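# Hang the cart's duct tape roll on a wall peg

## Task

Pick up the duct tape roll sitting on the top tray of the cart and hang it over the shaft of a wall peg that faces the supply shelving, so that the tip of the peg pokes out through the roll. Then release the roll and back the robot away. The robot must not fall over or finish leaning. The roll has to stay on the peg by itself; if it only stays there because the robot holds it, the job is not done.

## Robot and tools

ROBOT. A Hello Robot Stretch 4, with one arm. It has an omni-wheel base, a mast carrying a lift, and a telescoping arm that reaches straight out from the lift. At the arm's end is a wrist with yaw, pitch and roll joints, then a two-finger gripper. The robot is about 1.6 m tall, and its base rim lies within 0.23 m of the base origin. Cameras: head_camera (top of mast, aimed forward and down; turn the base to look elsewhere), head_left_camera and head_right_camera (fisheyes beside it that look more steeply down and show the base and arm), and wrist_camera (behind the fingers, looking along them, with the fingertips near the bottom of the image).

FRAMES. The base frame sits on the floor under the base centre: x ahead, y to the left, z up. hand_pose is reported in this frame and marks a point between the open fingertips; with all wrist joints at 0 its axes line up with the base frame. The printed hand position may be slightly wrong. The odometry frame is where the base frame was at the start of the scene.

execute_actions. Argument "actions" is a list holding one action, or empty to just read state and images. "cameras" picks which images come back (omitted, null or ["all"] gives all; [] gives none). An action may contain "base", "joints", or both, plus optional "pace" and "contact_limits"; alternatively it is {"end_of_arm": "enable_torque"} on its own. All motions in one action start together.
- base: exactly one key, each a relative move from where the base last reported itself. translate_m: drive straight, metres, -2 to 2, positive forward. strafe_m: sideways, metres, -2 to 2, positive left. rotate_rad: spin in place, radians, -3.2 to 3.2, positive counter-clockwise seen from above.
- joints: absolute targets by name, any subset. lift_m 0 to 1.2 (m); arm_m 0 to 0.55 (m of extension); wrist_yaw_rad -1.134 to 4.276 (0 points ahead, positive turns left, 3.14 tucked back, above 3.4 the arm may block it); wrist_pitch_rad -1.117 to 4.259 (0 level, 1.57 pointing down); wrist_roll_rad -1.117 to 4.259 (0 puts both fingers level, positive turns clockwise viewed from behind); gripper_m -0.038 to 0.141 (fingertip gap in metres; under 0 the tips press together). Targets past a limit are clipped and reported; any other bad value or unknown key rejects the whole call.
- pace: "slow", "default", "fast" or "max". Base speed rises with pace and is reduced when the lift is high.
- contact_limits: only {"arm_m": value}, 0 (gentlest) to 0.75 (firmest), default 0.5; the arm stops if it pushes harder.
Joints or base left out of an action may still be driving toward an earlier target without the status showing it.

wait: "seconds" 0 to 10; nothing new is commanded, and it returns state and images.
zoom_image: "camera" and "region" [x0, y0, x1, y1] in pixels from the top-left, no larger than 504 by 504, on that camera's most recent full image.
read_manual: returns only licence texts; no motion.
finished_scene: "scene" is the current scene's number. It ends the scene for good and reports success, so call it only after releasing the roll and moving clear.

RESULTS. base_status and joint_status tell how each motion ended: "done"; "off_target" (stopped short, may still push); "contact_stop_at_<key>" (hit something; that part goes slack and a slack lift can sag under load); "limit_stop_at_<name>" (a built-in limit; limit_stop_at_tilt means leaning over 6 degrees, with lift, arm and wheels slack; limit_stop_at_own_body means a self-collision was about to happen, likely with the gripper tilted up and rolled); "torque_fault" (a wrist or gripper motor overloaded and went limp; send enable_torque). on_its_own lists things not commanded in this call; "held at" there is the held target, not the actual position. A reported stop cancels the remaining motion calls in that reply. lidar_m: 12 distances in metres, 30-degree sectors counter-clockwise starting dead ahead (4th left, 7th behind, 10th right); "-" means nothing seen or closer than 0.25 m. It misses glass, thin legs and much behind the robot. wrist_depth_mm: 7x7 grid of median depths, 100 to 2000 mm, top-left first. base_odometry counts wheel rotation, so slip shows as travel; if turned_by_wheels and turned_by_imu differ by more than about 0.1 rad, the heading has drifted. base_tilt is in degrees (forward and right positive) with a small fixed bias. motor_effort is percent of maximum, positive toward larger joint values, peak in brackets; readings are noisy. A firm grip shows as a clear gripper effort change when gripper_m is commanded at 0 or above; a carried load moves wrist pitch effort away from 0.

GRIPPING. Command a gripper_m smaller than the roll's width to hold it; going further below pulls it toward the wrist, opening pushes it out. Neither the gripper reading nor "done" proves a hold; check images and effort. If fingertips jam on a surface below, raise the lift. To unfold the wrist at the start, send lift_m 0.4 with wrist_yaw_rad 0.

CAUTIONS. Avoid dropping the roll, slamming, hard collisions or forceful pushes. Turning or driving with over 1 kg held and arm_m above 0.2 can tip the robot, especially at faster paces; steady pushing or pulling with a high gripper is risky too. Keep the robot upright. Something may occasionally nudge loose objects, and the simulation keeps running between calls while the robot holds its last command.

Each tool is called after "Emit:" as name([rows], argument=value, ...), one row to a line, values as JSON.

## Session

Emit:
execute_actions(actions=[])

Scene clock: 0.00 s.
base_odometry: x=+0.000 y=+0.000 heading=+0.000 (m, m, rad; odometry frame)
turned_by_wheels: +0.000 (rad since the last result)
turned_by_imu: +0.000 (rad since the last result)
base_tilt: forward=+0.7 right=+0.3 (deg)
lidar_m: 1.51 1.49 2.23 1.83 2.26 1.81 2.14 2.29 2.51 2.55 1.32 1.23
base_status: not commanded
joint_positions: lift_m=+0.216 arm_m=-0.001 wrist_yaw_rad=+3.170 wrist_pitch_rad=+0.003 wrist_roll_rad=-0.001 gripper_m=+0.057
joint_status: not commanded
motor_effort: lift_m=+19 arm_m=+0 wrist_yaw_rad=+0 wrist_pitch_rad=-5 wrist_roll_rad=+1 gripper_m=-2 wheel_0=+0 wheel_1=+0 wheel_2=+0 (%)
hand_pose: x=-0.1212 y=+0.0793 z=+0.3932 quat_wxyz=(-0.014, -0.001, -0.001, +1.000) (m; base frame)
wrist_depth_mm: - 136 - - - - 1983 / - 122 - - - 1863 1921 / - 120 167 - - 1863 1921 / 113 133 213 - - 1756 1921 / 218 - - - - 1661 1863 / 1464 1661 208 1756 1397 1618 1618 / 1042 991 1060 1078 991 1098 1098
pictures: head_camera, head_left_camera, head_right_camera, wrist_camera
Images, in order (width x height): head_camera 420x560, head_left_camera 420x672, head_right_camera 420x672, wrist_camera 616x392.

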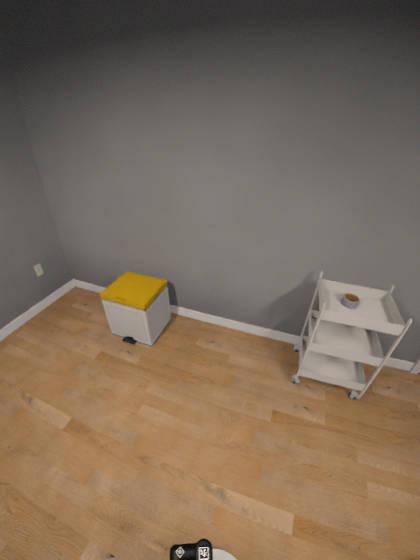

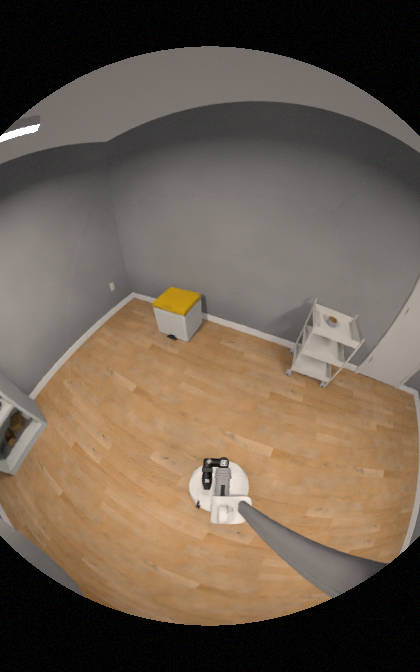

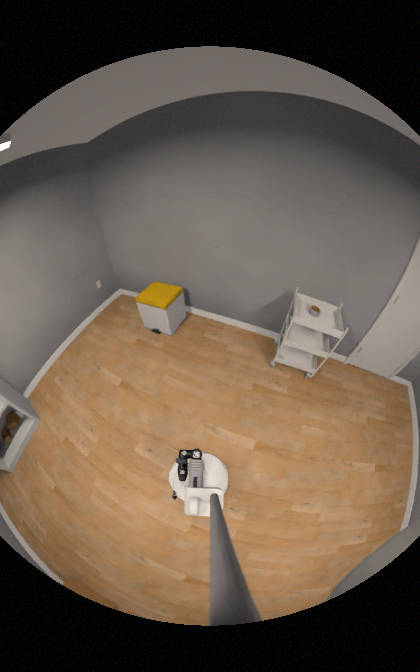

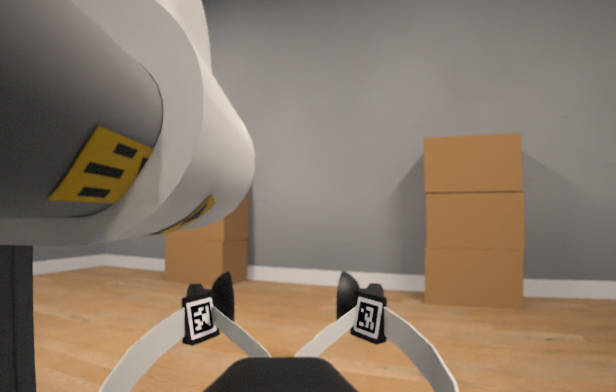

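Emit:
zoom_image(camera="head_camera", region=[280, 260, 420, 410])

Region (280, 260, 420, 410) of head_camera's 420x560 image, scaled by 3.360, with more detail than that image has; it fills the left 470 columns of this view, and the rest is white.

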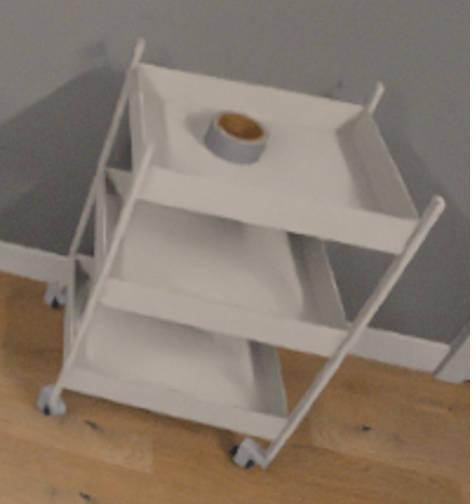

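Emit:
execute_actions([
  {"base": {"rotate_rad": -0.565}, "joints": {"lift_m": 1.03, "wrist_yaw_rad": 0, "gripper_m": 0.141, "wrist_pitch_rad": 0.7}, "pace": "fast"},
])

Scene clock: 20.03 s.
base_odometry: x=+0.000 y=+0.000 heading=-0.565 (m, m, rad; odometry frame)
turned_by_wheels: -0.565 (rad since the last result)
turned_by_imu: -0.565 (rad since the last result)
base_tilt: forward=+0.5 right=+0.4 (deg)
lidar_m: 1.21 1.61 1.49 2.23 1.82 2.15 1.80 2.13 2.27 2.48 2.54 1.35
base_status: done
joint_positions: lift_m=+1.030 arm_m=-0.001 wrist_yaw_rad=+0.000 wrist_pitch_rad=+0.702 wrist_roll_rad=-0.001 gripper_m=+0.141
joint_status: all done
motor_effort: lift_m=+22(25) arm_m=+0(0) wrist_yaw_rad=-3(6) wrist_pitch_rad=-3(7) wrist_roll_rad=+0(1) gripper_m=+1(3) wheel_0=-1(8) wheel_1=-2(9) wheel_2=-1(7) (%)
hand_pose: x=+0.3900 y=-0.0873 z=+1.0218 quat_wxyz=(+0.939, -0.001, +0.344, +0.000) (m; base frame)
wrist_depth_mm: 1182 1255 1336 1366 1430 1464 1537 / 1308 1336 1430 1397 1537 1661 1756 / 1397 1499 1537 1499 1708 1808 1983 / 1537 1618 1708 1430 1863 1983 - / 1576 1576 1661 1537 1618 1708 1708 / 1366 200 1430 1397 215 1430 1464 / 1182 1205 1229 159 1255 1229 1281
pictures: head_camera, head_left_camera, head_right_camera, wrist_camera
Images, in order (width x height): head_camera 420x560, head_left_camera 420x672, head_right_camera 420x672, wrist_camera 616x392.

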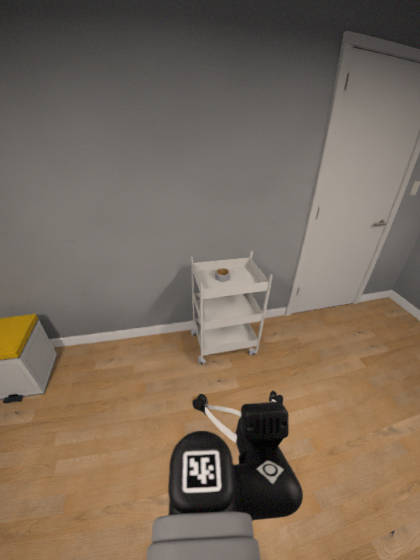

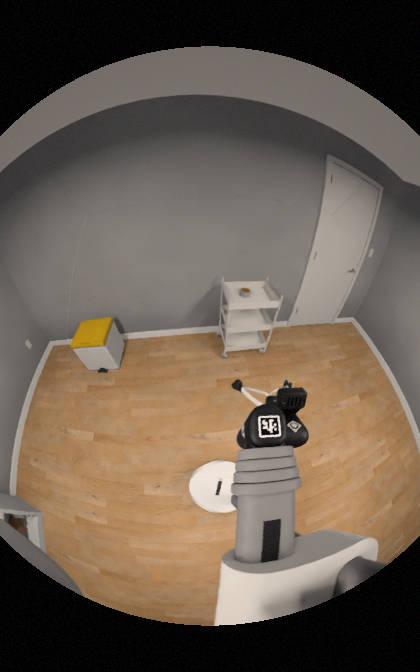

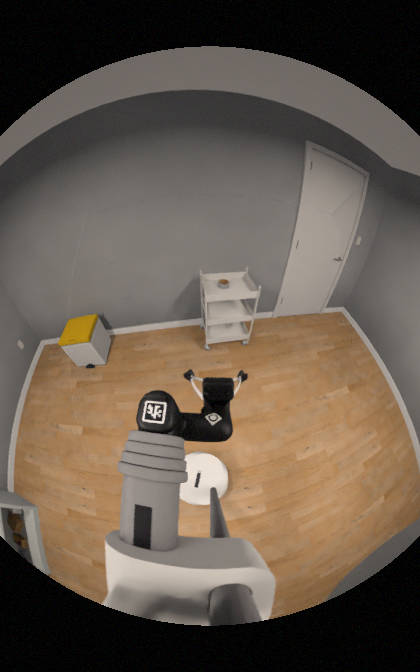

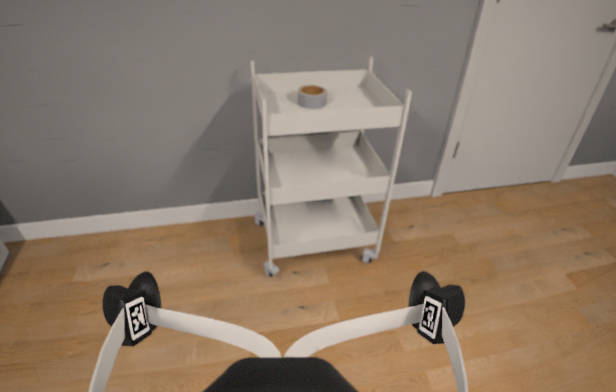

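Emit:
execute_actions([
  {"base": {"translate_m": 0.76}, "joints": {"wrist_pitch_rad": 1.3}, "pace": "fast"},
], cameras=["head_camera", "head_right_camera", "wrist_camera"])

Scene clock: 28.33 s.
base_odometry: x=+0.642 y=-0.407 heading=-0.565 (m, m, rad; odometry frame)
turned_by_wheels: +0.000 (rad since the last result)
turned_by_imu: +0.003 (rad since the last result)
base_tilt: forward=+0.4 right=+0.2 (deg)
lidar_m: 0.47 0.88 1.09 1.14 2.28 2.29 2.57 2.77 2.63 2.39 1.54 0.51
base_status: done
joint_positions: lift_m=+1.030 arm_m=-0.001 wrist_yaw_rad=+0.000 wrist_pitch_rad=+1.301 wrist_roll_rad=-0.001 gripper_m=+0.141
joint_status: all done
motor_effort: lift_m=+21(22) arm_m=+0(0) wrist_yaw_rad=-1(2) wrist_pitch_rad=-1(0) wrist_roll_rad=+0(0) gripper_m=+2(1) wheel_0=-1(6) wheel_1=+0(6) wheel_2=+2(9) (%)
hand_pose: x=+0.2466 y=-0.0874 z=+0.9300 quat_wxyz=(+0.796, -0.001, +0.605, +0.000) (m; base frame)
wrist_depth_mm: 788 842 842 597 627 627 1098 / 931 1008 1008 580 585 580 1397 / 1182 1229 1255 831 842 1336 1336 / 1182 1182 1205 1042 1098 1255 1255 / 1138 1160 1138 1182 1205 1205 1205 / 1098 200 1098 1118 215 1118 1160 / 1042 1042 854 159 1098 1118 1118
pictures: head_camera, head_right_camera, wrist_camera
Images, in order (width x height): head_camera 420x560, head_right_camera 420x672, wrist_camera 616x392.

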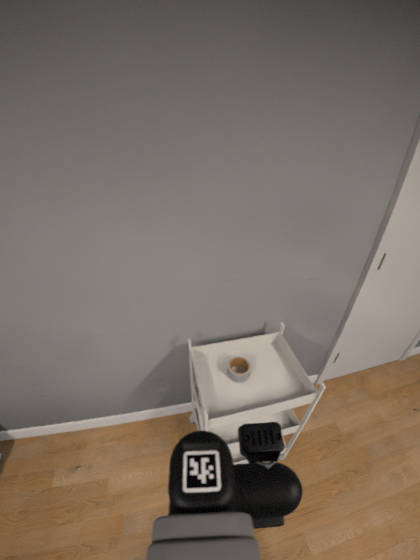

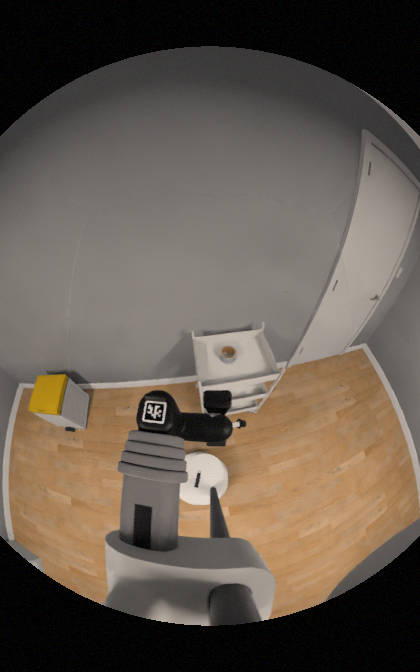

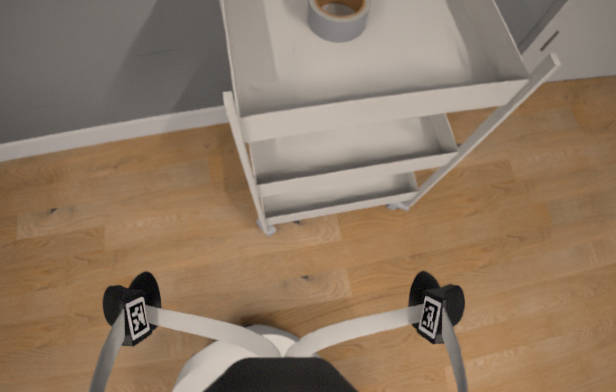

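Emit:
execute_actions([
  {"base": {"strafe_m": -0.073}, "joints": {"wrist_pitch_rad": 1.57, "arm_m": 0.44}, "pace": "fast"},
], cameras=["head_right_camera", "wrist_camera"])

Scene clock: 37.87 s.
base_odometry: x=+0.603 y=-0.469 heading=-0.565 (m, m, rad; odometry frame)
turned_by_wheels: +0.000 (rad since the last result)
turned_by_imu: +0.002 (rad since the last result)
base_tilt: forward=+0.5 right=+0.5 (deg)
lidar_m: 0.47 0.90 1.10 1.21 2.34 2.38 2.56 2.73 2.51 2.30 1.56 0.54
base_status: done
joint_positions: lift_m=+1.030 arm_m=+0.439 wrist_yaw_rad=+0.000 wrist_pitch_rad=+1.570 wrist_roll_rad=-0.001 gripper_m=+0.141
joint_status: all done
motor_effort: lift_m=+22(21) arm_m=+7(7) wrist_yaw_rad=-1(0) wrist_pitch_rad=+1(6) wrist_roll_rad=-2(2) gripper_m=-1(0) wheel_0=-1(9) wheel_1=+1(9) wheel_2=+0(2) (%)
hand_pose: x=+0.6099 y=-0.0874 z=+0.9195 quat_wxyz=(+0.707, -0.001, +0.707, +0.001) (m; base frame)
wrist_depth_mm: 442 480 525 564 569 627 759 / 580 477 477 484 492 492 1138 / 891 477 480 477 484 492 1182 / 1118 473 477 480 488 492 1205 / 1118 1118 469 477 480 488 1182 / 1078 201 469 477 214 466 1160 / 1098 1098 433 159 1160 1160 1160
pictures: head_right_camera, wrist_camera
Images, in order (width x height): head_right_camera 420x672, wrist_camera 616x392.

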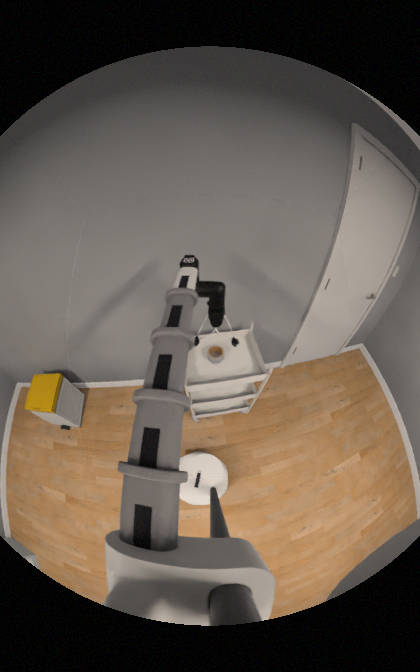

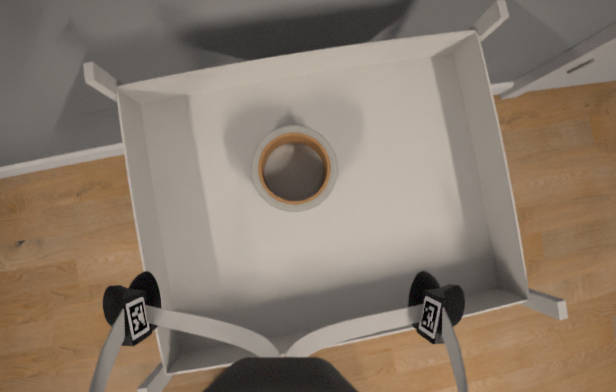

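Emit:
execute_actions([
  {"base": {"strafe_m": -0.011}, "joints": {"lift_m": 0.86, "arm_m": 0.522}},
], cameras=["head_right_camera", "wrist_camera"])

Scene clock: 52.30 s.
base_odometry: x=+0.597 y=-0.478 heading=-0.565 (m, m, rad; odometry frame)
turned_by_wheels: +0.000 (rad since the last result)
turned_by_imu: +0.002 (rad since the last result)
base_tilt: forward=+0.5 right=+0.5 (deg)
lidar_m: 0.45 0.92 1.12 1.22 2.36 2.41 2.56 2.72 2.48 2.30 1.56 0.54
base_status: done
joint_positions: lift_m=+0.860 arm_m=+0.521 wrist_yaw_rad=+0.000 wrist_pitch_rad=+1.570 wrist_roll_rad=-0.001 gripper_m=+0.141
joint_status: all done
motor_effort: lift_m=+15(19) arm_m=+7(9) wrist_yaw_rad=-1(1) wrist_pitch_rad=+1(1) wrist_roll_rad=-2(1) gripper_m=+0(1) wheel_0=+2(11) wheel_1=+0(8) wheel_2=+0(0) (%)
hand_pose: x=+0.6919 y=-0.0874 z=+0.7500 quat_wxyz=(+0.707, -0.001, +0.707, +0.001) (m; base frame)
wrist_depth_mm: 315 340 375 410 427 430 278 / 399 413 286 298 315 319 296 / 279 304 309 309 312 317 312 / 298 303 306 309 312 315 319 / 286 301 304 306 310 310 317 / 273 200 263 273 214 312 315 / 262 296 300 158 306 310 312
pictures: head_right_camera, wrist_camera
Images, in order (width x height): head_right_camera 420x672, wrist_camera 616x392.

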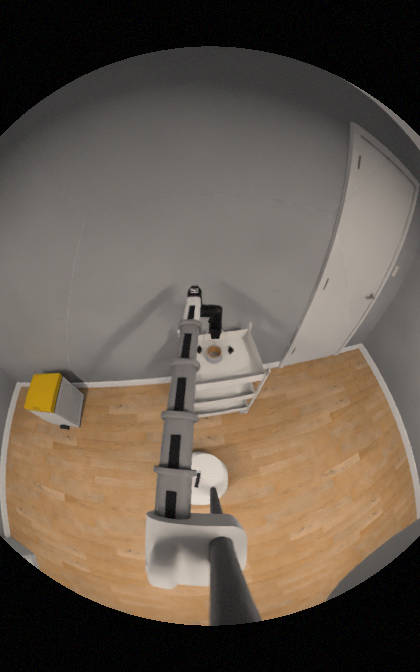

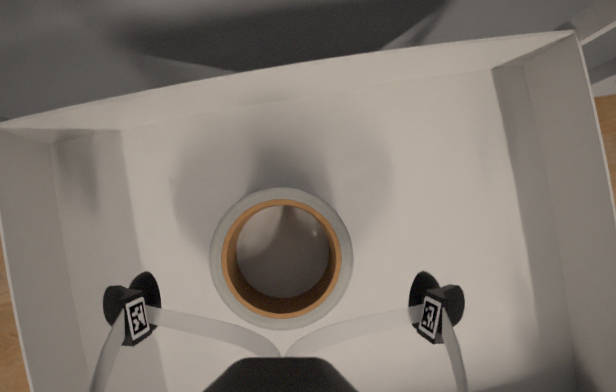

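Emit:
execute_actions([
  {"joints": {"lift_m": 0.811, "arm_m": 0.529}},
], cameras=["wrist_camera"])

Scene clock: 56.03 s.
base_odometry: x=+0.597 y=-0.478 heading=-0.565 (m, m, rad; odometry frame)
turned_by_wheels: +0.000 (rad since the last result)
turned_by_imu: +0.001 (rad since the last result)
base_tilt: forward=+0.5 right=+0.2 (deg)
lidar_m: 0.47 0.92 1.12 1.22 2.33 2.41 2.56 2.71 2.50 2.30 1.57 0.53
base_status: not commanded
joint_positions: lift_m=+0.811 arm_m=+0.528 wrist_yaw_rad=+0.000 wrist_pitch_rad=+1.570 wrist_roll_rad=-0.001 gripper_m=+0.141
joint_status: all done
motor_effort: lift_m=+15(17) arm_m=+7(7) wrist_yaw_rad=-1(1) wrist_pitch_rad=+0(1) wrist_roll_rad=+0(0) gripper_m=-1(1) wheel_0=+2(2) wheel_1=+0(0) wheel_2=+0(0) (%)
hand_pose: x=+0.6989 y=-0.0874 z=+0.7010 quat_wxyz=(+0.707, -0.001, +0.707, +0.001) (m; base frame)
wrist_depth_mm: 304 327 357 362 224 229 243 / 338 227 230 260 265 268 272 / 253 255 258 260 263 266 271 / 252 254 256 259 262 266 267 / 249 252 255 258 259 264 267 / 248 200 222 256 211 264 265 / 248 250 251 159 259 262 264
pictures: wrist_camera
Images, in order (width x height): wrist_camera 616x392.

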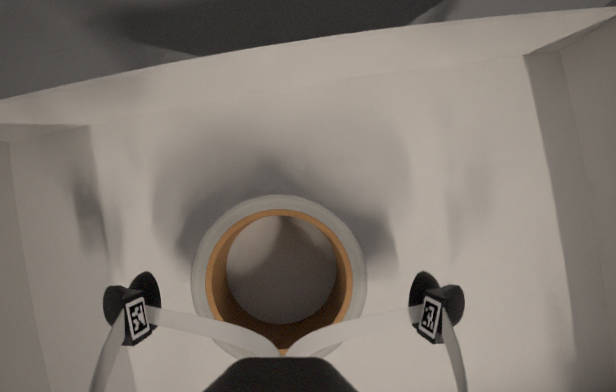

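Emit:
execute_actions([
  {"joints": {"gripper_m": 0.045}},
], cameras=["wrist_camera"])

Scene clock: 60.63 s.
base_odometry: x=+0.597 y=-0.478 heading=-0.565 (m, m, rad; odometry frame)
turned_by_wheels: +0.000 (rad since the last result)
turned_by_imu: +0.002 (rad since the last result)
base_tilt: forward=+0.5 right=+0.3 (deg)
lidar_m: 0.48 0.91 1.11 1.22 2.36 2.43 2.57 2.72 2.50 2.31 1.56 0.55
base_status: not commanded
joint_positions: lift_m=+0.811 arm_m=+0.528 wrist_yaw_rad=+0.000 wrist_pitch_rad=+1.570 wrist_roll_rad=-0.001 gripper_m=+0.045
joint_status: all done
motor_effort: lift_m=+15(15) arm_m=+7(7) wrist_yaw_rad=-1(1) wrist_pitch_rad=+0(1) wrist_roll_rad=+1(1) gripper_m=-16(20) wheel_0=+2(2) wheel_1=+0(0) wheel_2=+1(0) (%)
hand_pose: x=+0.6989 y=-0.0874 z=+0.7010 quat_wxyz=(+0.707, -0.001, +0.707, +0.001) (m; base frame)
wrist_depth_mm: 303 329 357 357 225 229 243 / 332 222 229 262 264 268 272 / 251 254 258 260 264 267 270 / 251 254 256 257 263 266 268 / 249 253 254 256 260 264 266 / 250 249 200 255 195 262 264 / 246 249 189 192 257 259 264
pictures: wrist_camera
Images, in order (width x height): wrist_camera 616x392.

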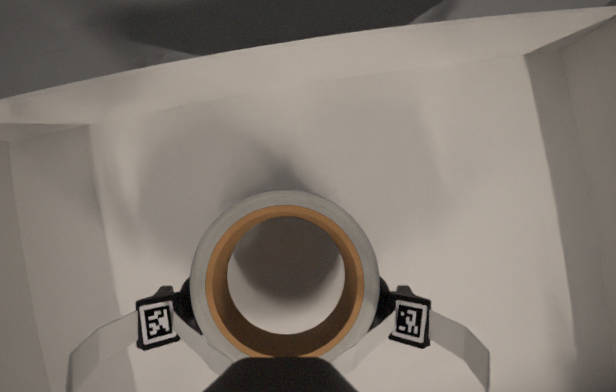

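Grip is firm (effort -16), same as before. Lifting it out of the tray.

Emit:
execute_actions([
  {"joints": {"lift_m": 0.97}},
], cameras=["wrist_camera", "head_right_camera"])

Scene clock: 64.37 s.
base_odometry: x=+0.597 y=-0.478 heading=-0.565 (m, m, rad; odometry frame)
turned_by_wheels: +0.000 (rad since the last result)
turned_by_imu: +0.001 (rad since the last result)
base_tilt: forward=+0.4 right=+0.4 (deg)
lidar_m: 0.46 0.90 1.11 1.21 2.37 2.42 2.56 2.73 2.49 2.30 1.56 0.55
base_status: not commanded
joint_positions: lift_m=+0.970 arm_m=+0.528 wrist_yaw_rad=+0.000 wrist_pitch_rad=+1.570 wrist_roll_rad=-0.001 gripper_m=+0.045
joint_status: all done
motor_effort: lift_m=+23(27) arm_m=+7(7) wrist_yaw_rad=-1(1) wrist_pitch_rad=+1(1) wrist_roll_rad=+0(1) gripper_m=-17(18) wheel_0=+2(2) wheel_1=+0(0) wheel_2=+0(0) (%)
hand_pose: x=+0.6989 y=-0.0874 z=+0.8594 quat_wxyz=(+0.707, -0.001, +0.707, +0.001) (m; base frame)
wrist_depth_mm: 304 329 362 394 433 469 521 / 394 442 500 569 564 574 831 / 477 559 413 421 430 424 1138 / 1042 413 413 418 424 424 1138 / 1042 404 413 415 421 424 1118 / 1060 340 200 410 195 421 1118 / 1042 373 189 192 413 415 1098
pictures: head_right_camera, wrist_camera
Images, in order (width x height): head_right_camera 420x672, wrist_camera 616x392.

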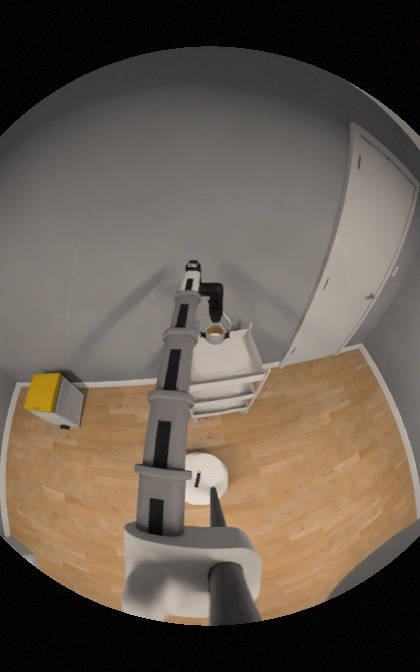

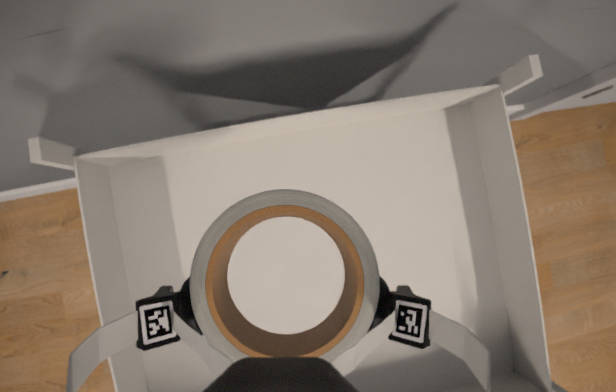

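Emit:
execute_actions([
  {"joints": {"arm_m": 0.02}, "pace": "fast"},
], cameras=["wrist_camera"])

Emit:
execute_actions([
  {"base": {"rotate_rad": -1.9}, "pace": "fast"},
], cameras=["wrist_camera", "head_camera", "head_left_camera"])

Scene clock: 77.50 s.
base_odometry: x=+0.597 y=-0.478 heading=-0.565 (m, m, rad; odometry frame)
turned_by_wheels: +0.000 (rad since the last result)
turned_by_imu: +0.002 (rad since the last result)
base_tilt: forward=+0.5 right=+0.4 (deg)
lidar_m: 0.47 0.91 1.11 1.21 2.35 2.42 2.56 2.72 2.50 2.32 1.55 0.54
base_status: not commanded
joint_positions: lift_m=+0.970 arm_m=+0.021 wrist_yaw_rad=+0.000 wrist_pitch_rad=+1.570 wrist_roll_rad=-0.001 gripper_m=+0.045
joint_status: all done
motor_effort: lift_m=+22(22) arm_m=-7(7) wrist_yaw_rad=+0(0) wrist_pitch_rad=+0(0) wrist_roll_rad=-1(1) gripper_m=-19(17) wheel_0=+2(2) wheel_1=+0(0) wheel_2=+0(0) (%)
hand_pose: x=+0.1923 y=-0.0874 z=+0.8594 quat_wxyz=(+0.707, +0.000, +0.707, +0.000) (m; base frame)
wrist_depth_mm: 1078 1078 691 699 699 1138 1138 / 1078 1098 960 976 991 1160 1138 / 1078 1078 1060 1118 1098 1118 1160 / 1078 1078 1078 1098 1098 1118 1138 / 1042 1078 854 866 1078 1118 1118 / 1025 1042 200 878 194 1098 1118 / 1042 1042 189 191 1078 1098 1118
pictures: wrist_camera
Images, in order (width x height): wrist_camera 616x392.

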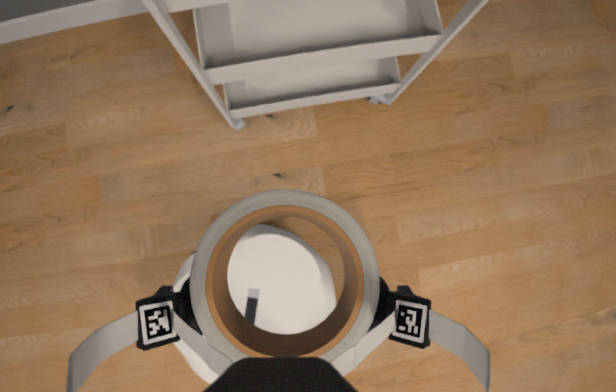

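Scene clock: 79.90 s.
base_odometry: x=+0.597 y=-0.478 heading=-2.465 (m, m, rad; odometry frame)
turned_by_wheels: -1.900 (rad since the last result)
turned_by_imu: -1.905 (rad since the last result)
base_tilt: forward=+0.4 right=+0.5 (deg)
lidar_m: 2.40 2.31 0.68 0.49 0.47 0.94 1.21 2.44 2.33 2.63 2.56 2.73
base_status: done
joint_positions: lift_m=+0.970 arm_m=+0.021 wrist_yaw_rad=+0.000 wrist_pitch_rad=+1.570 wrist_roll_rad=-0.001 gripper_m=+0.045
joint_status: not commanded
motor_effort: lift_m=+22(22) arm_m=-7(7) wrist_yaw_rad=+0(0) wrist_pitch_rad=+1(0) wrist_roll_rad=-1(0) gripper_m=-18(17) wheel_0=+0(2) wheel_1=+1(7) wheel_2=+0(5) (%)
hand_pose: x=+0.1923 y=-0.0874 z=+0.8594 quat_wxyz=(+0.707, +0.000, +0.707, +0.000) (m; base frame)
wrist_depth_mm: 1078 1060 1098 1118 1118 1160 1182 / 1060 1078 1098 1118 1118 1118 1160 / 1060 1060 1098 1078 1098 1098 1118 / 1042 1078 1060 1078 1078 1118 1118 / 1042 1042 854 866 1098 1118 1118 / 1060 1060 199 854 194 1098 1138 / 904 1025 190 192 1078 1078 1118
pictures: head_camera, head_left_camera, wrist_camera
Images, in order (width x height): head_camera 420x560, head_left_camera 420x672, wrist_camera 616x392.

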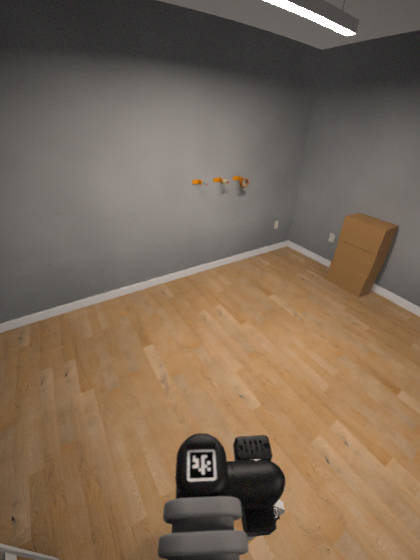

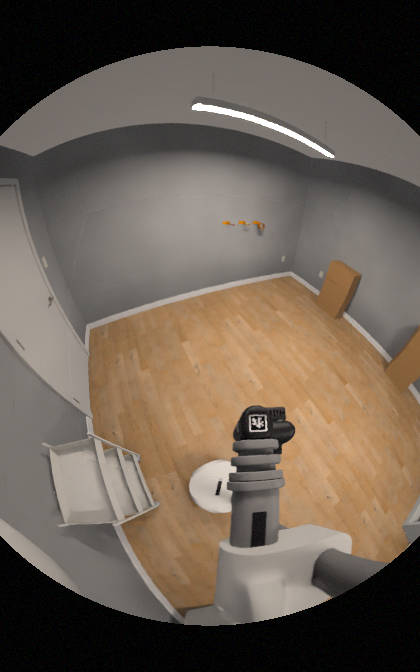

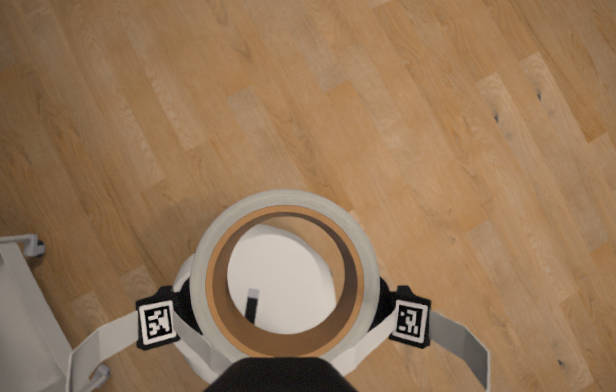

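Pegs are straight ahead now. Zooming in to see which one is free.

Emit:
zoom_image(camera="head_camera", region=[175, 160, 275, 210])

Region (175, 160, 275, 210) of head_camera's 420x560 image, scaled by 5.040, with more detail than that image has.

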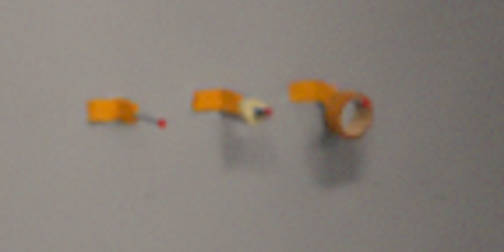

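Emit:
execute_actions([
  {"base": {"translate_m": 1.6}, "joints": {"wrist_pitch_rad": 0.0, "lift_m": 0.8}, "pace": "fast"},
], cameras=["wrist_camera", "head_camera"])

Emit:
execute_actions([
  {"base": {"rotate_rad": 0.5}, "pace": "fast"},
], cameras=["wrist_camera", "head_camera", "head_right_camera"])

Scene clock: 105.97 s.
base_odometry: x=-0.650 y=-1.480 heading=-2.465 (m, m, rad; odometry frame)
turned_by_wheels: +0.000 (rad since the last result)
turned_by_imu: +0.004 (rad since the last result)
base_tilt: forward=+0.5 right=+0.4 (deg)
lidar_m: 0.47 0.91 0.95 1.31 1.61 1.56 1.82 3.40 2.46 1.84 1.78 1.07
base_status: done
joint_positions: lift_m=+0.800 arm_m=+0.021 wrist_yaw_rad=+0.000 wrist_pitch_rad=+0.004 wrist_roll_rad=-0.001 gripper_m=+0.045
joint_status: all done
motor_effort: lift_m=+16(21) arm_m=-6(7) wrist_yaw_rad=+0(0) wrist_pitch_rad=-11(12) wrist_roll_rad=+0(0) gripper_m=-16(18) wheel_0=+0(8) wheel_1=+0(5) wheel_2=+0(9) (%)
hand_pose: x=+0.4805 y=-0.0874 z=+0.9773 quat_wxyz=(+1.000, -0.001, +0.002, +0.000) (m; base frame)
wrist_depth_mm: 603 668 768 866 1025 1281 1537 / 597 668 759 854 1008 1255 1576 / 591 676 759 866 1025 1205 1537 / 597 661 715 820 991 1205 1537 / 597 661 691 831 991 1205 1537 / 591 627 200 809 194 1205 1537 / 580 647 190 191 976 1160 1464
pictures: head_camera, wrist_camera
Images, in order (width x height): head_camera 420x560, wrist_camera 616x392.

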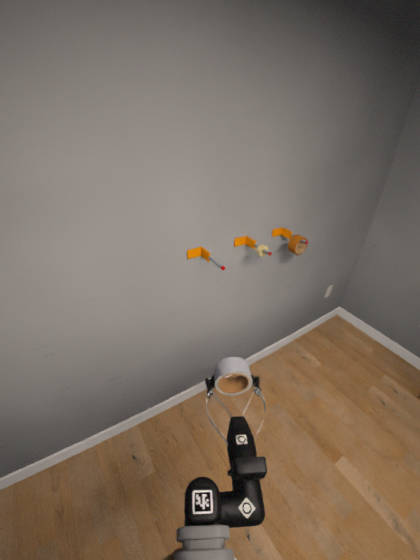

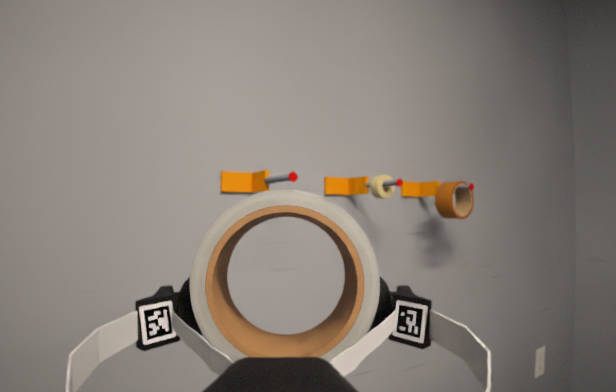

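Scene clock: 107.20 s.
base_odometry: x=-0.650 y=-1.480 heading=-1.965 (m, m, rad; odometry frame)
turned_by_wheels: +0.500 (rad since the last result)
turned_by_imu: +0.502 (rad since the last result)
base_tilt: forward=+0.5 right=+0.5 (deg)
lidar_m: 0.47 0.95 1.31 1.62 1.55 1.80 3.70 2.54 2.18 1.77 1.04 0.91
base_status: done
joint_positions: lift_m=+0.800 arm_m=+0.021 wrist_yaw_rad=+0.000 wrist_pitch_rad=+0.004 wrist_roll_rad=-0.001 gripper_m=+0.045
joint_status: not commanded
motor_effort: lift_m=+16(16) arm_m=-6(6) wrist_yaw_rad=-2(2) wrist_pitch_rad=-10(10) wrist_roll_rad=-2(0) gripper_m=-18(16) wheel_0=+0(5) wheel_1=+1(8) wheel_2=+0(8) (%)
hand_pose: x=+0.4806 y=-0.0873 z=+0.9773 quat_wxyz=(+1.000, -0.001, +0.002, +0.000) (m; base frame)
wrist_depth_mm: 634 654 654 668 676 676 699 / 647 654 661 668 668 683 691 / 634 647 654 661 668 676 683 / 634 640 647 661 668 668 683 / 634 647 647 661 668 676 676 / 627 634 200 647 195 668 676 / 621 634 189 192 654 661 668
pictures: head_camera, head_right_camera, wrist_camera
Images, in order (width x height): head_camera 420x560, head_right_camera 420x672, wrist_camera 616x392.

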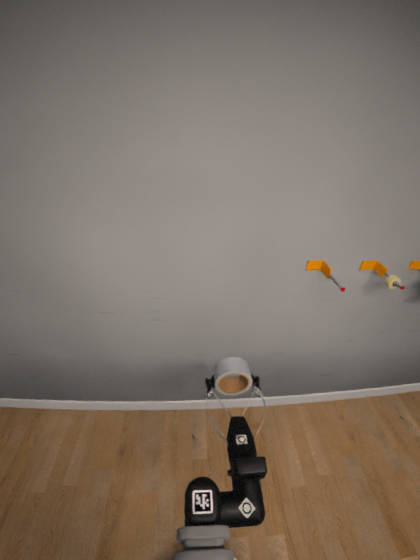

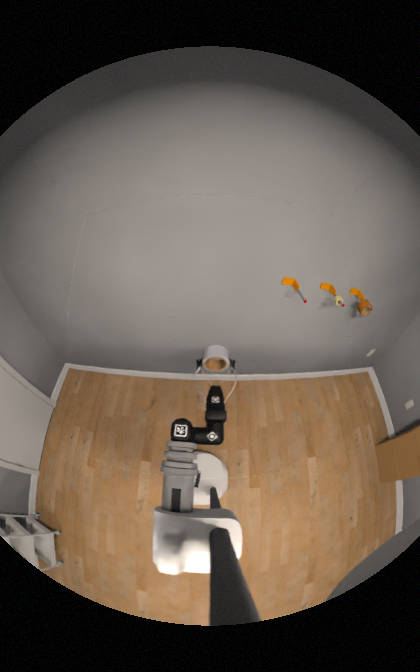

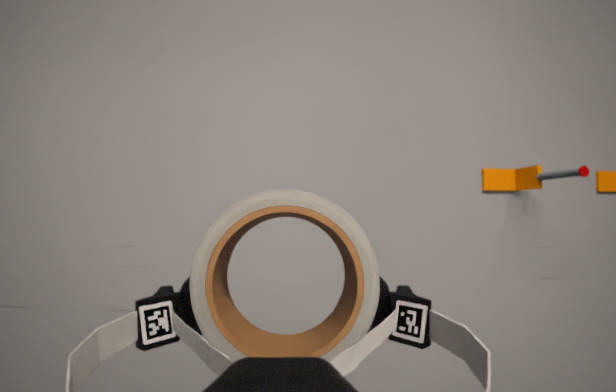

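Emit:
execute_actions([
  {"base": {"strafe_m": -0.379}, "joints": {"lift_m": 0.862}, "pace": "fast"},
], cameras=["wrist_camera", "head_camera"])

Emit:
zoom_image(camera="wrist_camera", region=[180, 180, 390, 360])

Scene clock: 126.33 s.
base_odometry: x=-1.000 y=-1.334 heading=-1.965 (m, m, rad; odometry frame)
turned_by_wheels: +0.000 (rad since the last result)
turned_by_imu: +0.004 (rad since the last result)
base_tilt: forward=+0.5 right=+0.5 (deg)
lidar_m: 0.86 0.94 1.31 2.02 1.87 2.92 3.74 2.15 1.45 1.39 1.31 0.82
base_status: done
joint_positions: lift_m=+0.862 arm_m=+0.021 wrist_yaw_rad=+0.000 wrist_pitch_rad=+0.004 wrist_roll_rad=-0.001 gripper_m=+0.045
joint_status: all done
motor_effort: lift_m=+22(24) arm_m=-6(6) wrist_yaw_rad=+0(1) wrist_pitch_rad=-10(11) wrist_roll_rad=-1(1) gripper_m=-18(18) wheel_0=-1(10) wheel_1=+2(12) wheel_2=+1(0) (%)
hand_pose: x=+0.4805 y=-0.0875 z=+1.0388 quat_wxyz=(+1.000, -0.001, +0.002, +0.000) (m; base frame)
wrist_depth_mm: 634 654 654 661 676 683 699 / 640 654 661 661 676 683 683 / 640 640 654 661 661 676 691 / 634 640 647 647 661 676 676 / 634 640 654 647 661 668 668 / 634 634 200 647 194 661 676 / 627 627 189 191 661 668 676
pictures: head_camera, wrist_camera
Images, in order (width x height): head_camera 420x560, wrist_camera 616x392.

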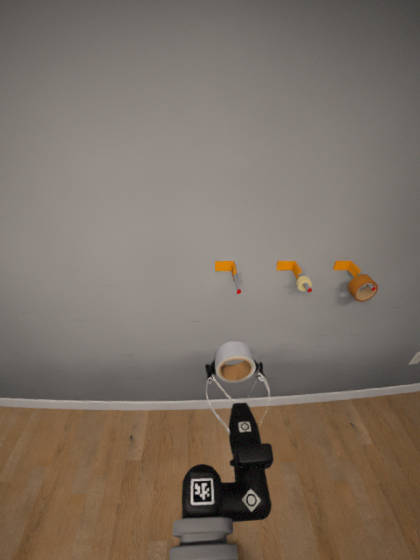

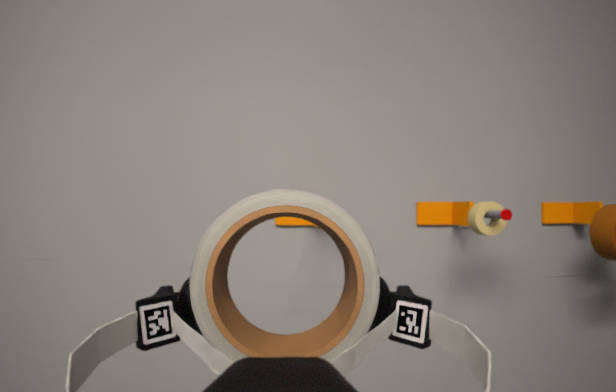

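Region (180, 180, 390, 360) of wrist_camera's 616x392 image, scaled by 2.400; it fills the top 432 rows of this view, and the rest is white.

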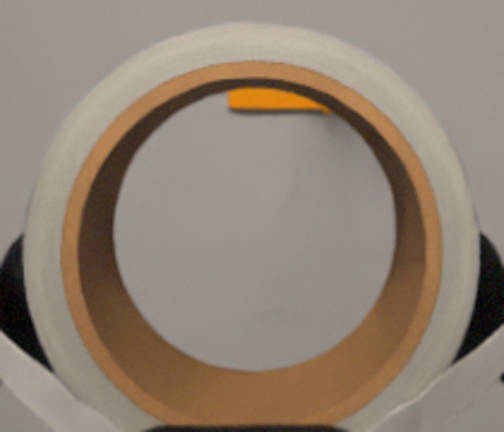

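Emit:
execute_actions(actions=[])

Scene clock: 138.40 s.
base_odometry: x=-1.000 y=-1.334 heading=-1.965 (m, m, rad; odometry frame)
turned_by_wheels: +0.000 (rad since the last result)
turned_by_imu: +0.001 (rad since the last result)
base_tilt: forward=+0.5 right=+0.3 (deg)
lidar_m: 0.81 0.93 1.28 2.00 1.86 2.91 3.75 2.14 1.46 1.40 1.28 0.83
base_status: done
joint_positions: lift_m=+0.862 arm_m=+0.021 wrist_yaw_rad=+0.000 wrist_pitch_rad=+0.004 wrist_roll_rad=-0.001 gripper_m=+0.045
joint_status: all done
motor_effort: lift_m=+22(24) arm_m=-6(6) wrist_yaw_rad=-1(1) wrist_pitch_rad=-10(11) wrist_roll_rad=-1(1) gripper_m=-17(18) wheel_0=-1(10) wheel_1=+2(12) wheel_2=+1(0) (%)
hand_pose: x=+0.4805 y=-0.0875 z=+1.0388 quat_wxyz=(+1.000, -0.001, +0.002, +0.000) (m; base frame)
wrist_depth_mm: 640 647 654 661 668 683 691 / 640 647 654 668 668 676 683 / 640 640 661 661 668 676 683 / 640 640 654 654 661 676 683 / 627 634 640 654 661 668 683 / 627 640 200 640 194 661 676 / 634 634 190 191 661 661 676
pictures: head_camera, head_left_camera, head_right_camera, wrist_camera
Images, in order (width x height): head_camera 420x560, head_left_camera 420x672, head_right_camera 420x672, wrist_camera 616x392.

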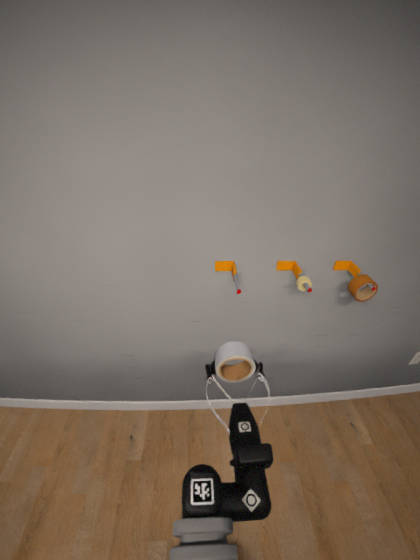

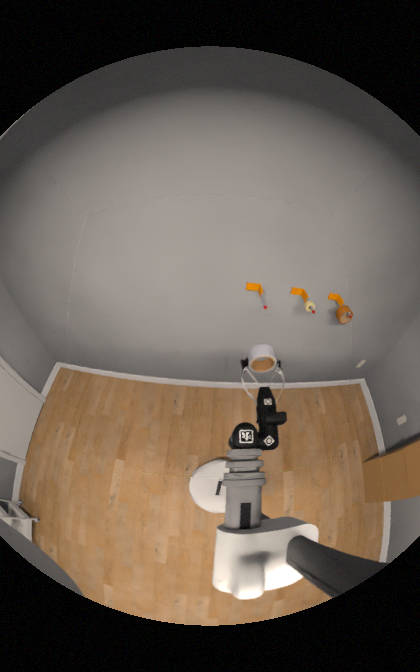

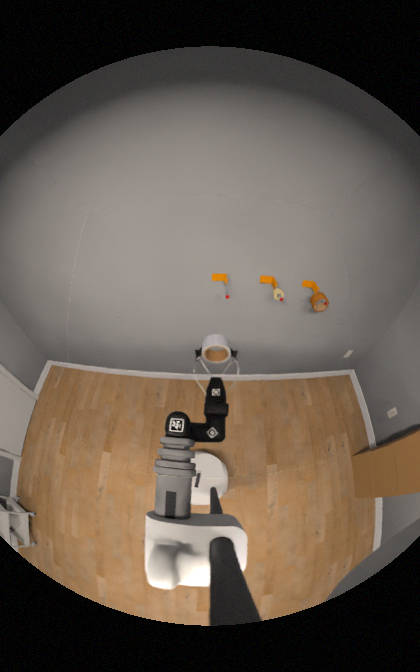

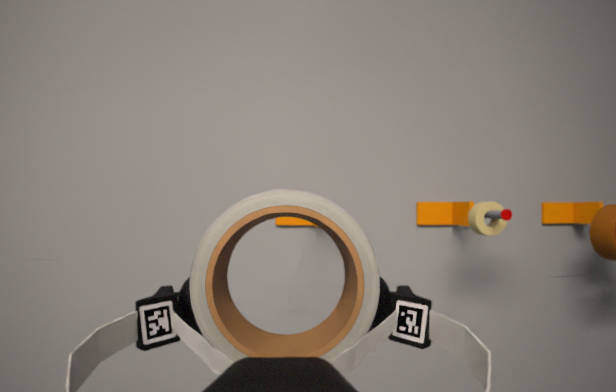

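Emit:
execute_actions([
  {"base": {"strafe_m": -0.051}, "joints": {"lift_m": 0.871, "arm_m": 0.17}},
], cameras=["head_camera", "wrist_camera"])

Scene clock: 156.40 s.
base_odometry: x=-1.048 y=-1.315 heading=-1.965 (m, m, rad; odometry frame)
turned_by_wheels: +0.000 (rad since the last result)
turned_by_imu: +0.002 (rad since the last result)
base_tilt: forward=+0.5 right=+0.3 (deg)
lidar_m: 0.64 0.95 1.31 2.05 1.92 3.00 3.71 2.14 1.41 1.33 1.28 0.82
base_status: done
joint_positions: lift_m=+0.871 arm_m=+0.169 wrist_yaw_rad=+0.000 wrist_pitch_rad=+0.004 wrist_roll_rad=-0.001 gripper_m=+0.045
joint_status: all done
motor_effort: lift_m=+23(22) arm_m=+7(6) wrist_yaw_rad=-1(1) wrist_pitch_rad=-10(10) wrist_roll_rad=-2(2) gripper_m=-19(18) wheel_0=+0(10) wheel_1=-1(8) wheel_2=+0(0) (%)
hand_pose: x=+0.6281 y=-0.0874 z=+1.0478 quat_wxyz=(+1.000, -0.001, +0.002, +0.000) (m; base frame)
wrist_depth_mm: 500 504 508 517 525 525 530 / 496 508 508 508 521 530 530 / 496 504 508 504 521 525 530 / 492 500 504 504 517 521 530 / 488 496 504 504 517 517 525 / 484 492 200 500 194 512 521 / 480 488 189 191 512 512 521
pictures: head_camera, wrist_camera
Images, in order (width x height): head_camera 420x560, wrist_camera 616x392.

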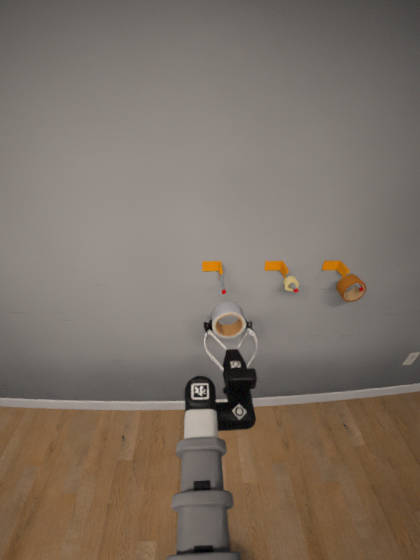

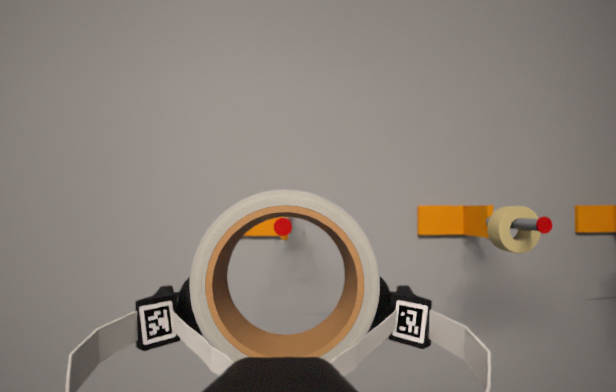

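Emit:
zoom_image(camera="wrist_camera", region=[180, 180, 390, 360])

Region (180, 180, 390, 360) of wrist_camera's 616x392 image, scaled by 2.400; it fills the top 432 rows of this view, and the rest is white.

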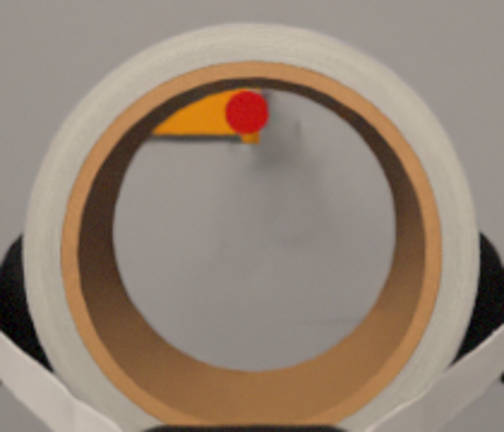

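Emit:
execute_actions([
  {"joints": {"lift_m": 0.874, "arm_m": 0.255}, "contact_limits": {"arm_m": 0.25}},
], cameras=["wrist_camera"])

Scene clock: 169.30 s.
base_odometry: x=-1.048 y=-1.315 heading=-1.965 (m, m, rad; odometry frame)
turned_by_wheels: +0.000 (rad since the last result)
turned_by_imu: +0.002 (rad since the last result)
base_tilt: forward=+0.4 right=+0.4 (deg)
lidar_m: 0.70 0.93 1.30 2.04 1.93 2.99 3.70 2.12 1.41 1.36 1.29 0.81
base_status: not commanded
joint_positions: lift_m=+0.874 arm_m=+0.254 wrist_yaw_rad=+0.000 wrist_pitch_rad=+0.004 wrist_roll_rad=-0.001 gripper_m=+0.045
joint_status: all done
motor_effort: lift_m=+22(22) arm_m=+7(9) wrist_yaw_rad=+0(0) wrist_pitch_rad=-10(9) wrist_roll_rad=+0(1) gripper_m=-18(16) wheel_0=+0(0) wheel_1=-1(1) wheel_2=+1(1) (%)
contact_limits: arm_m 0.25
hand_pose: x=+0.7131 y=-0.0874 z=+1.0508 quat_wxyz=(+1.000, -0.001, +0.002, +0.000) (m; base frame)
wrist_depth_mm: 415 418 424 430 433 436 442 / 413 418 418 430 427 442 442 / 413 415 424 424 427 433 439 / 410 415 415 418 427 433 436 / 407 413 413 418 424 427 347 / 407 407 200 418 194 433 436 / 402 407 189 192 421 424 430
pictures: wrist_camera
Images, in order (width x height): wrist_camera 616x392.

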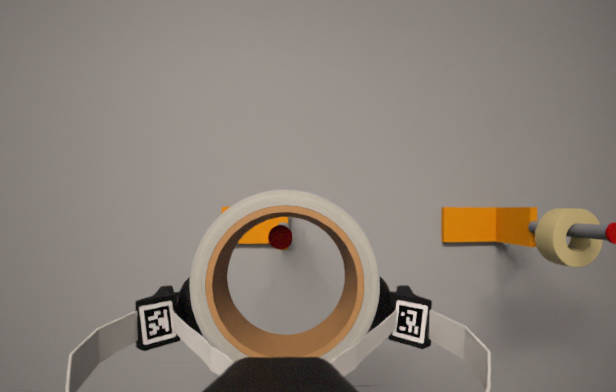

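Emit:
execute_actions([
  {"joints": {"arm_m": 0.345}, "contact_limits": {"arm_m": 0.25}},
], cameras=["wrist_camera", "head_camera"])

Scene clock: 174.67 s.
base_odometry: x=-1.048 y=-1.315 heading=-1.965 (m, m, rad; odometry frame)
turned_by_wheels: +0.000 (rad since the last result)
turned_by_imu: +0.002 (rad since the last result)
base_tilt: forward=+0.5 right=+0.4 (deg)
lidar_m: 0.81 0.93 1.30 2.06 1.92 3.00 3.70 2.13 1.40 1.34 1.28 0.81
base_status: not commanded
joint_positions: lift_m=+0.874 arm_m=+0.344 wrist_yaw_rad=+0.000 wrist_pitch_rad=+0.004 wrist_roll_rad=-0.001 gripper_m=+0.045
joint_status: all done
motor_effort: lift_m=+22(22) arm_m=+7(6) wrist_yaw_rad=-1(0) wrist_pitch_rad=-10(10) wrist_roll_rad=+0(0) gripper_m=-18(16) wheel_0=+0(0) wheel_1=-1(1) wheel_2=+1(1) (%)
contact_limits: arm_m 0.25
hand_pose: x=+0.8031 y=-0.0874 z=+1.0508 quat_wxyz=(+1.000, -0.001, +0.002, +0.000) (m; base frame)
wrist_depth_mm: 327 330 332 338 342 347 347 / 325 329 330 338 340 343 345 / 322 325 330 334 336 345 345 / 320 325 327 334 336 340 342 / 320 324 322 330 336 336 340 / 319 320 200 329 194 336 340 / 317 320 190 191 329 332 340
pictures: head_camera, wrist_camera
Images, in order (width x height): head_camera 420x560, wrist_camera 616x392.

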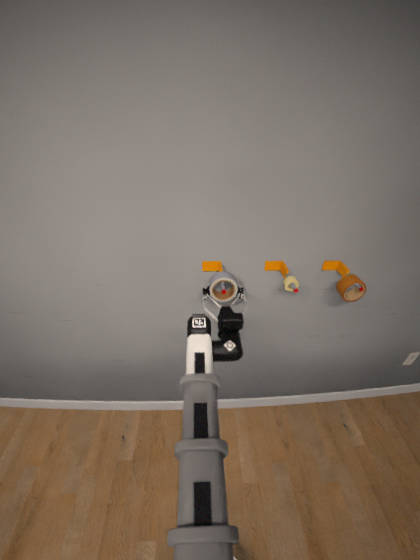

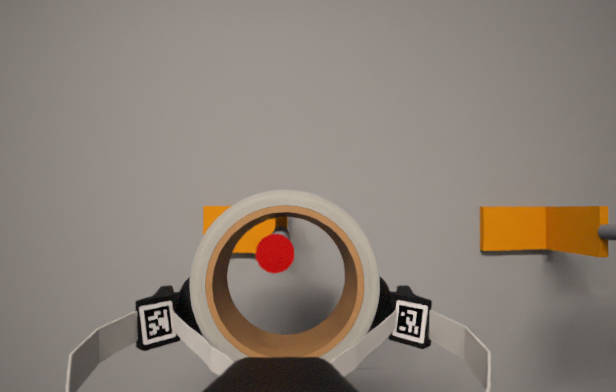

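Emit:
zoom_image(camera="wrist_camera", region=[180, 180, 390, 360])

Region (180, 180, 390, 360) of wrist_camera's 616x392 image, scaled by 2.400; it fills the top 432 rows of this view, and the rest is white.

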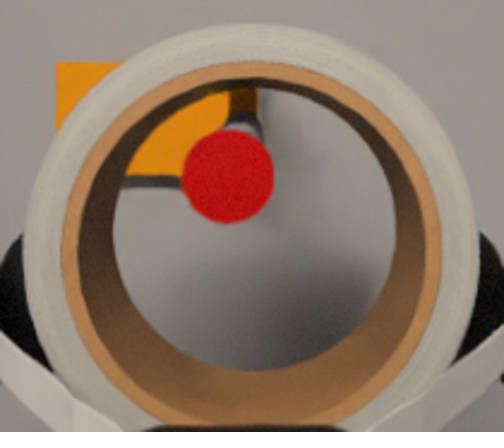

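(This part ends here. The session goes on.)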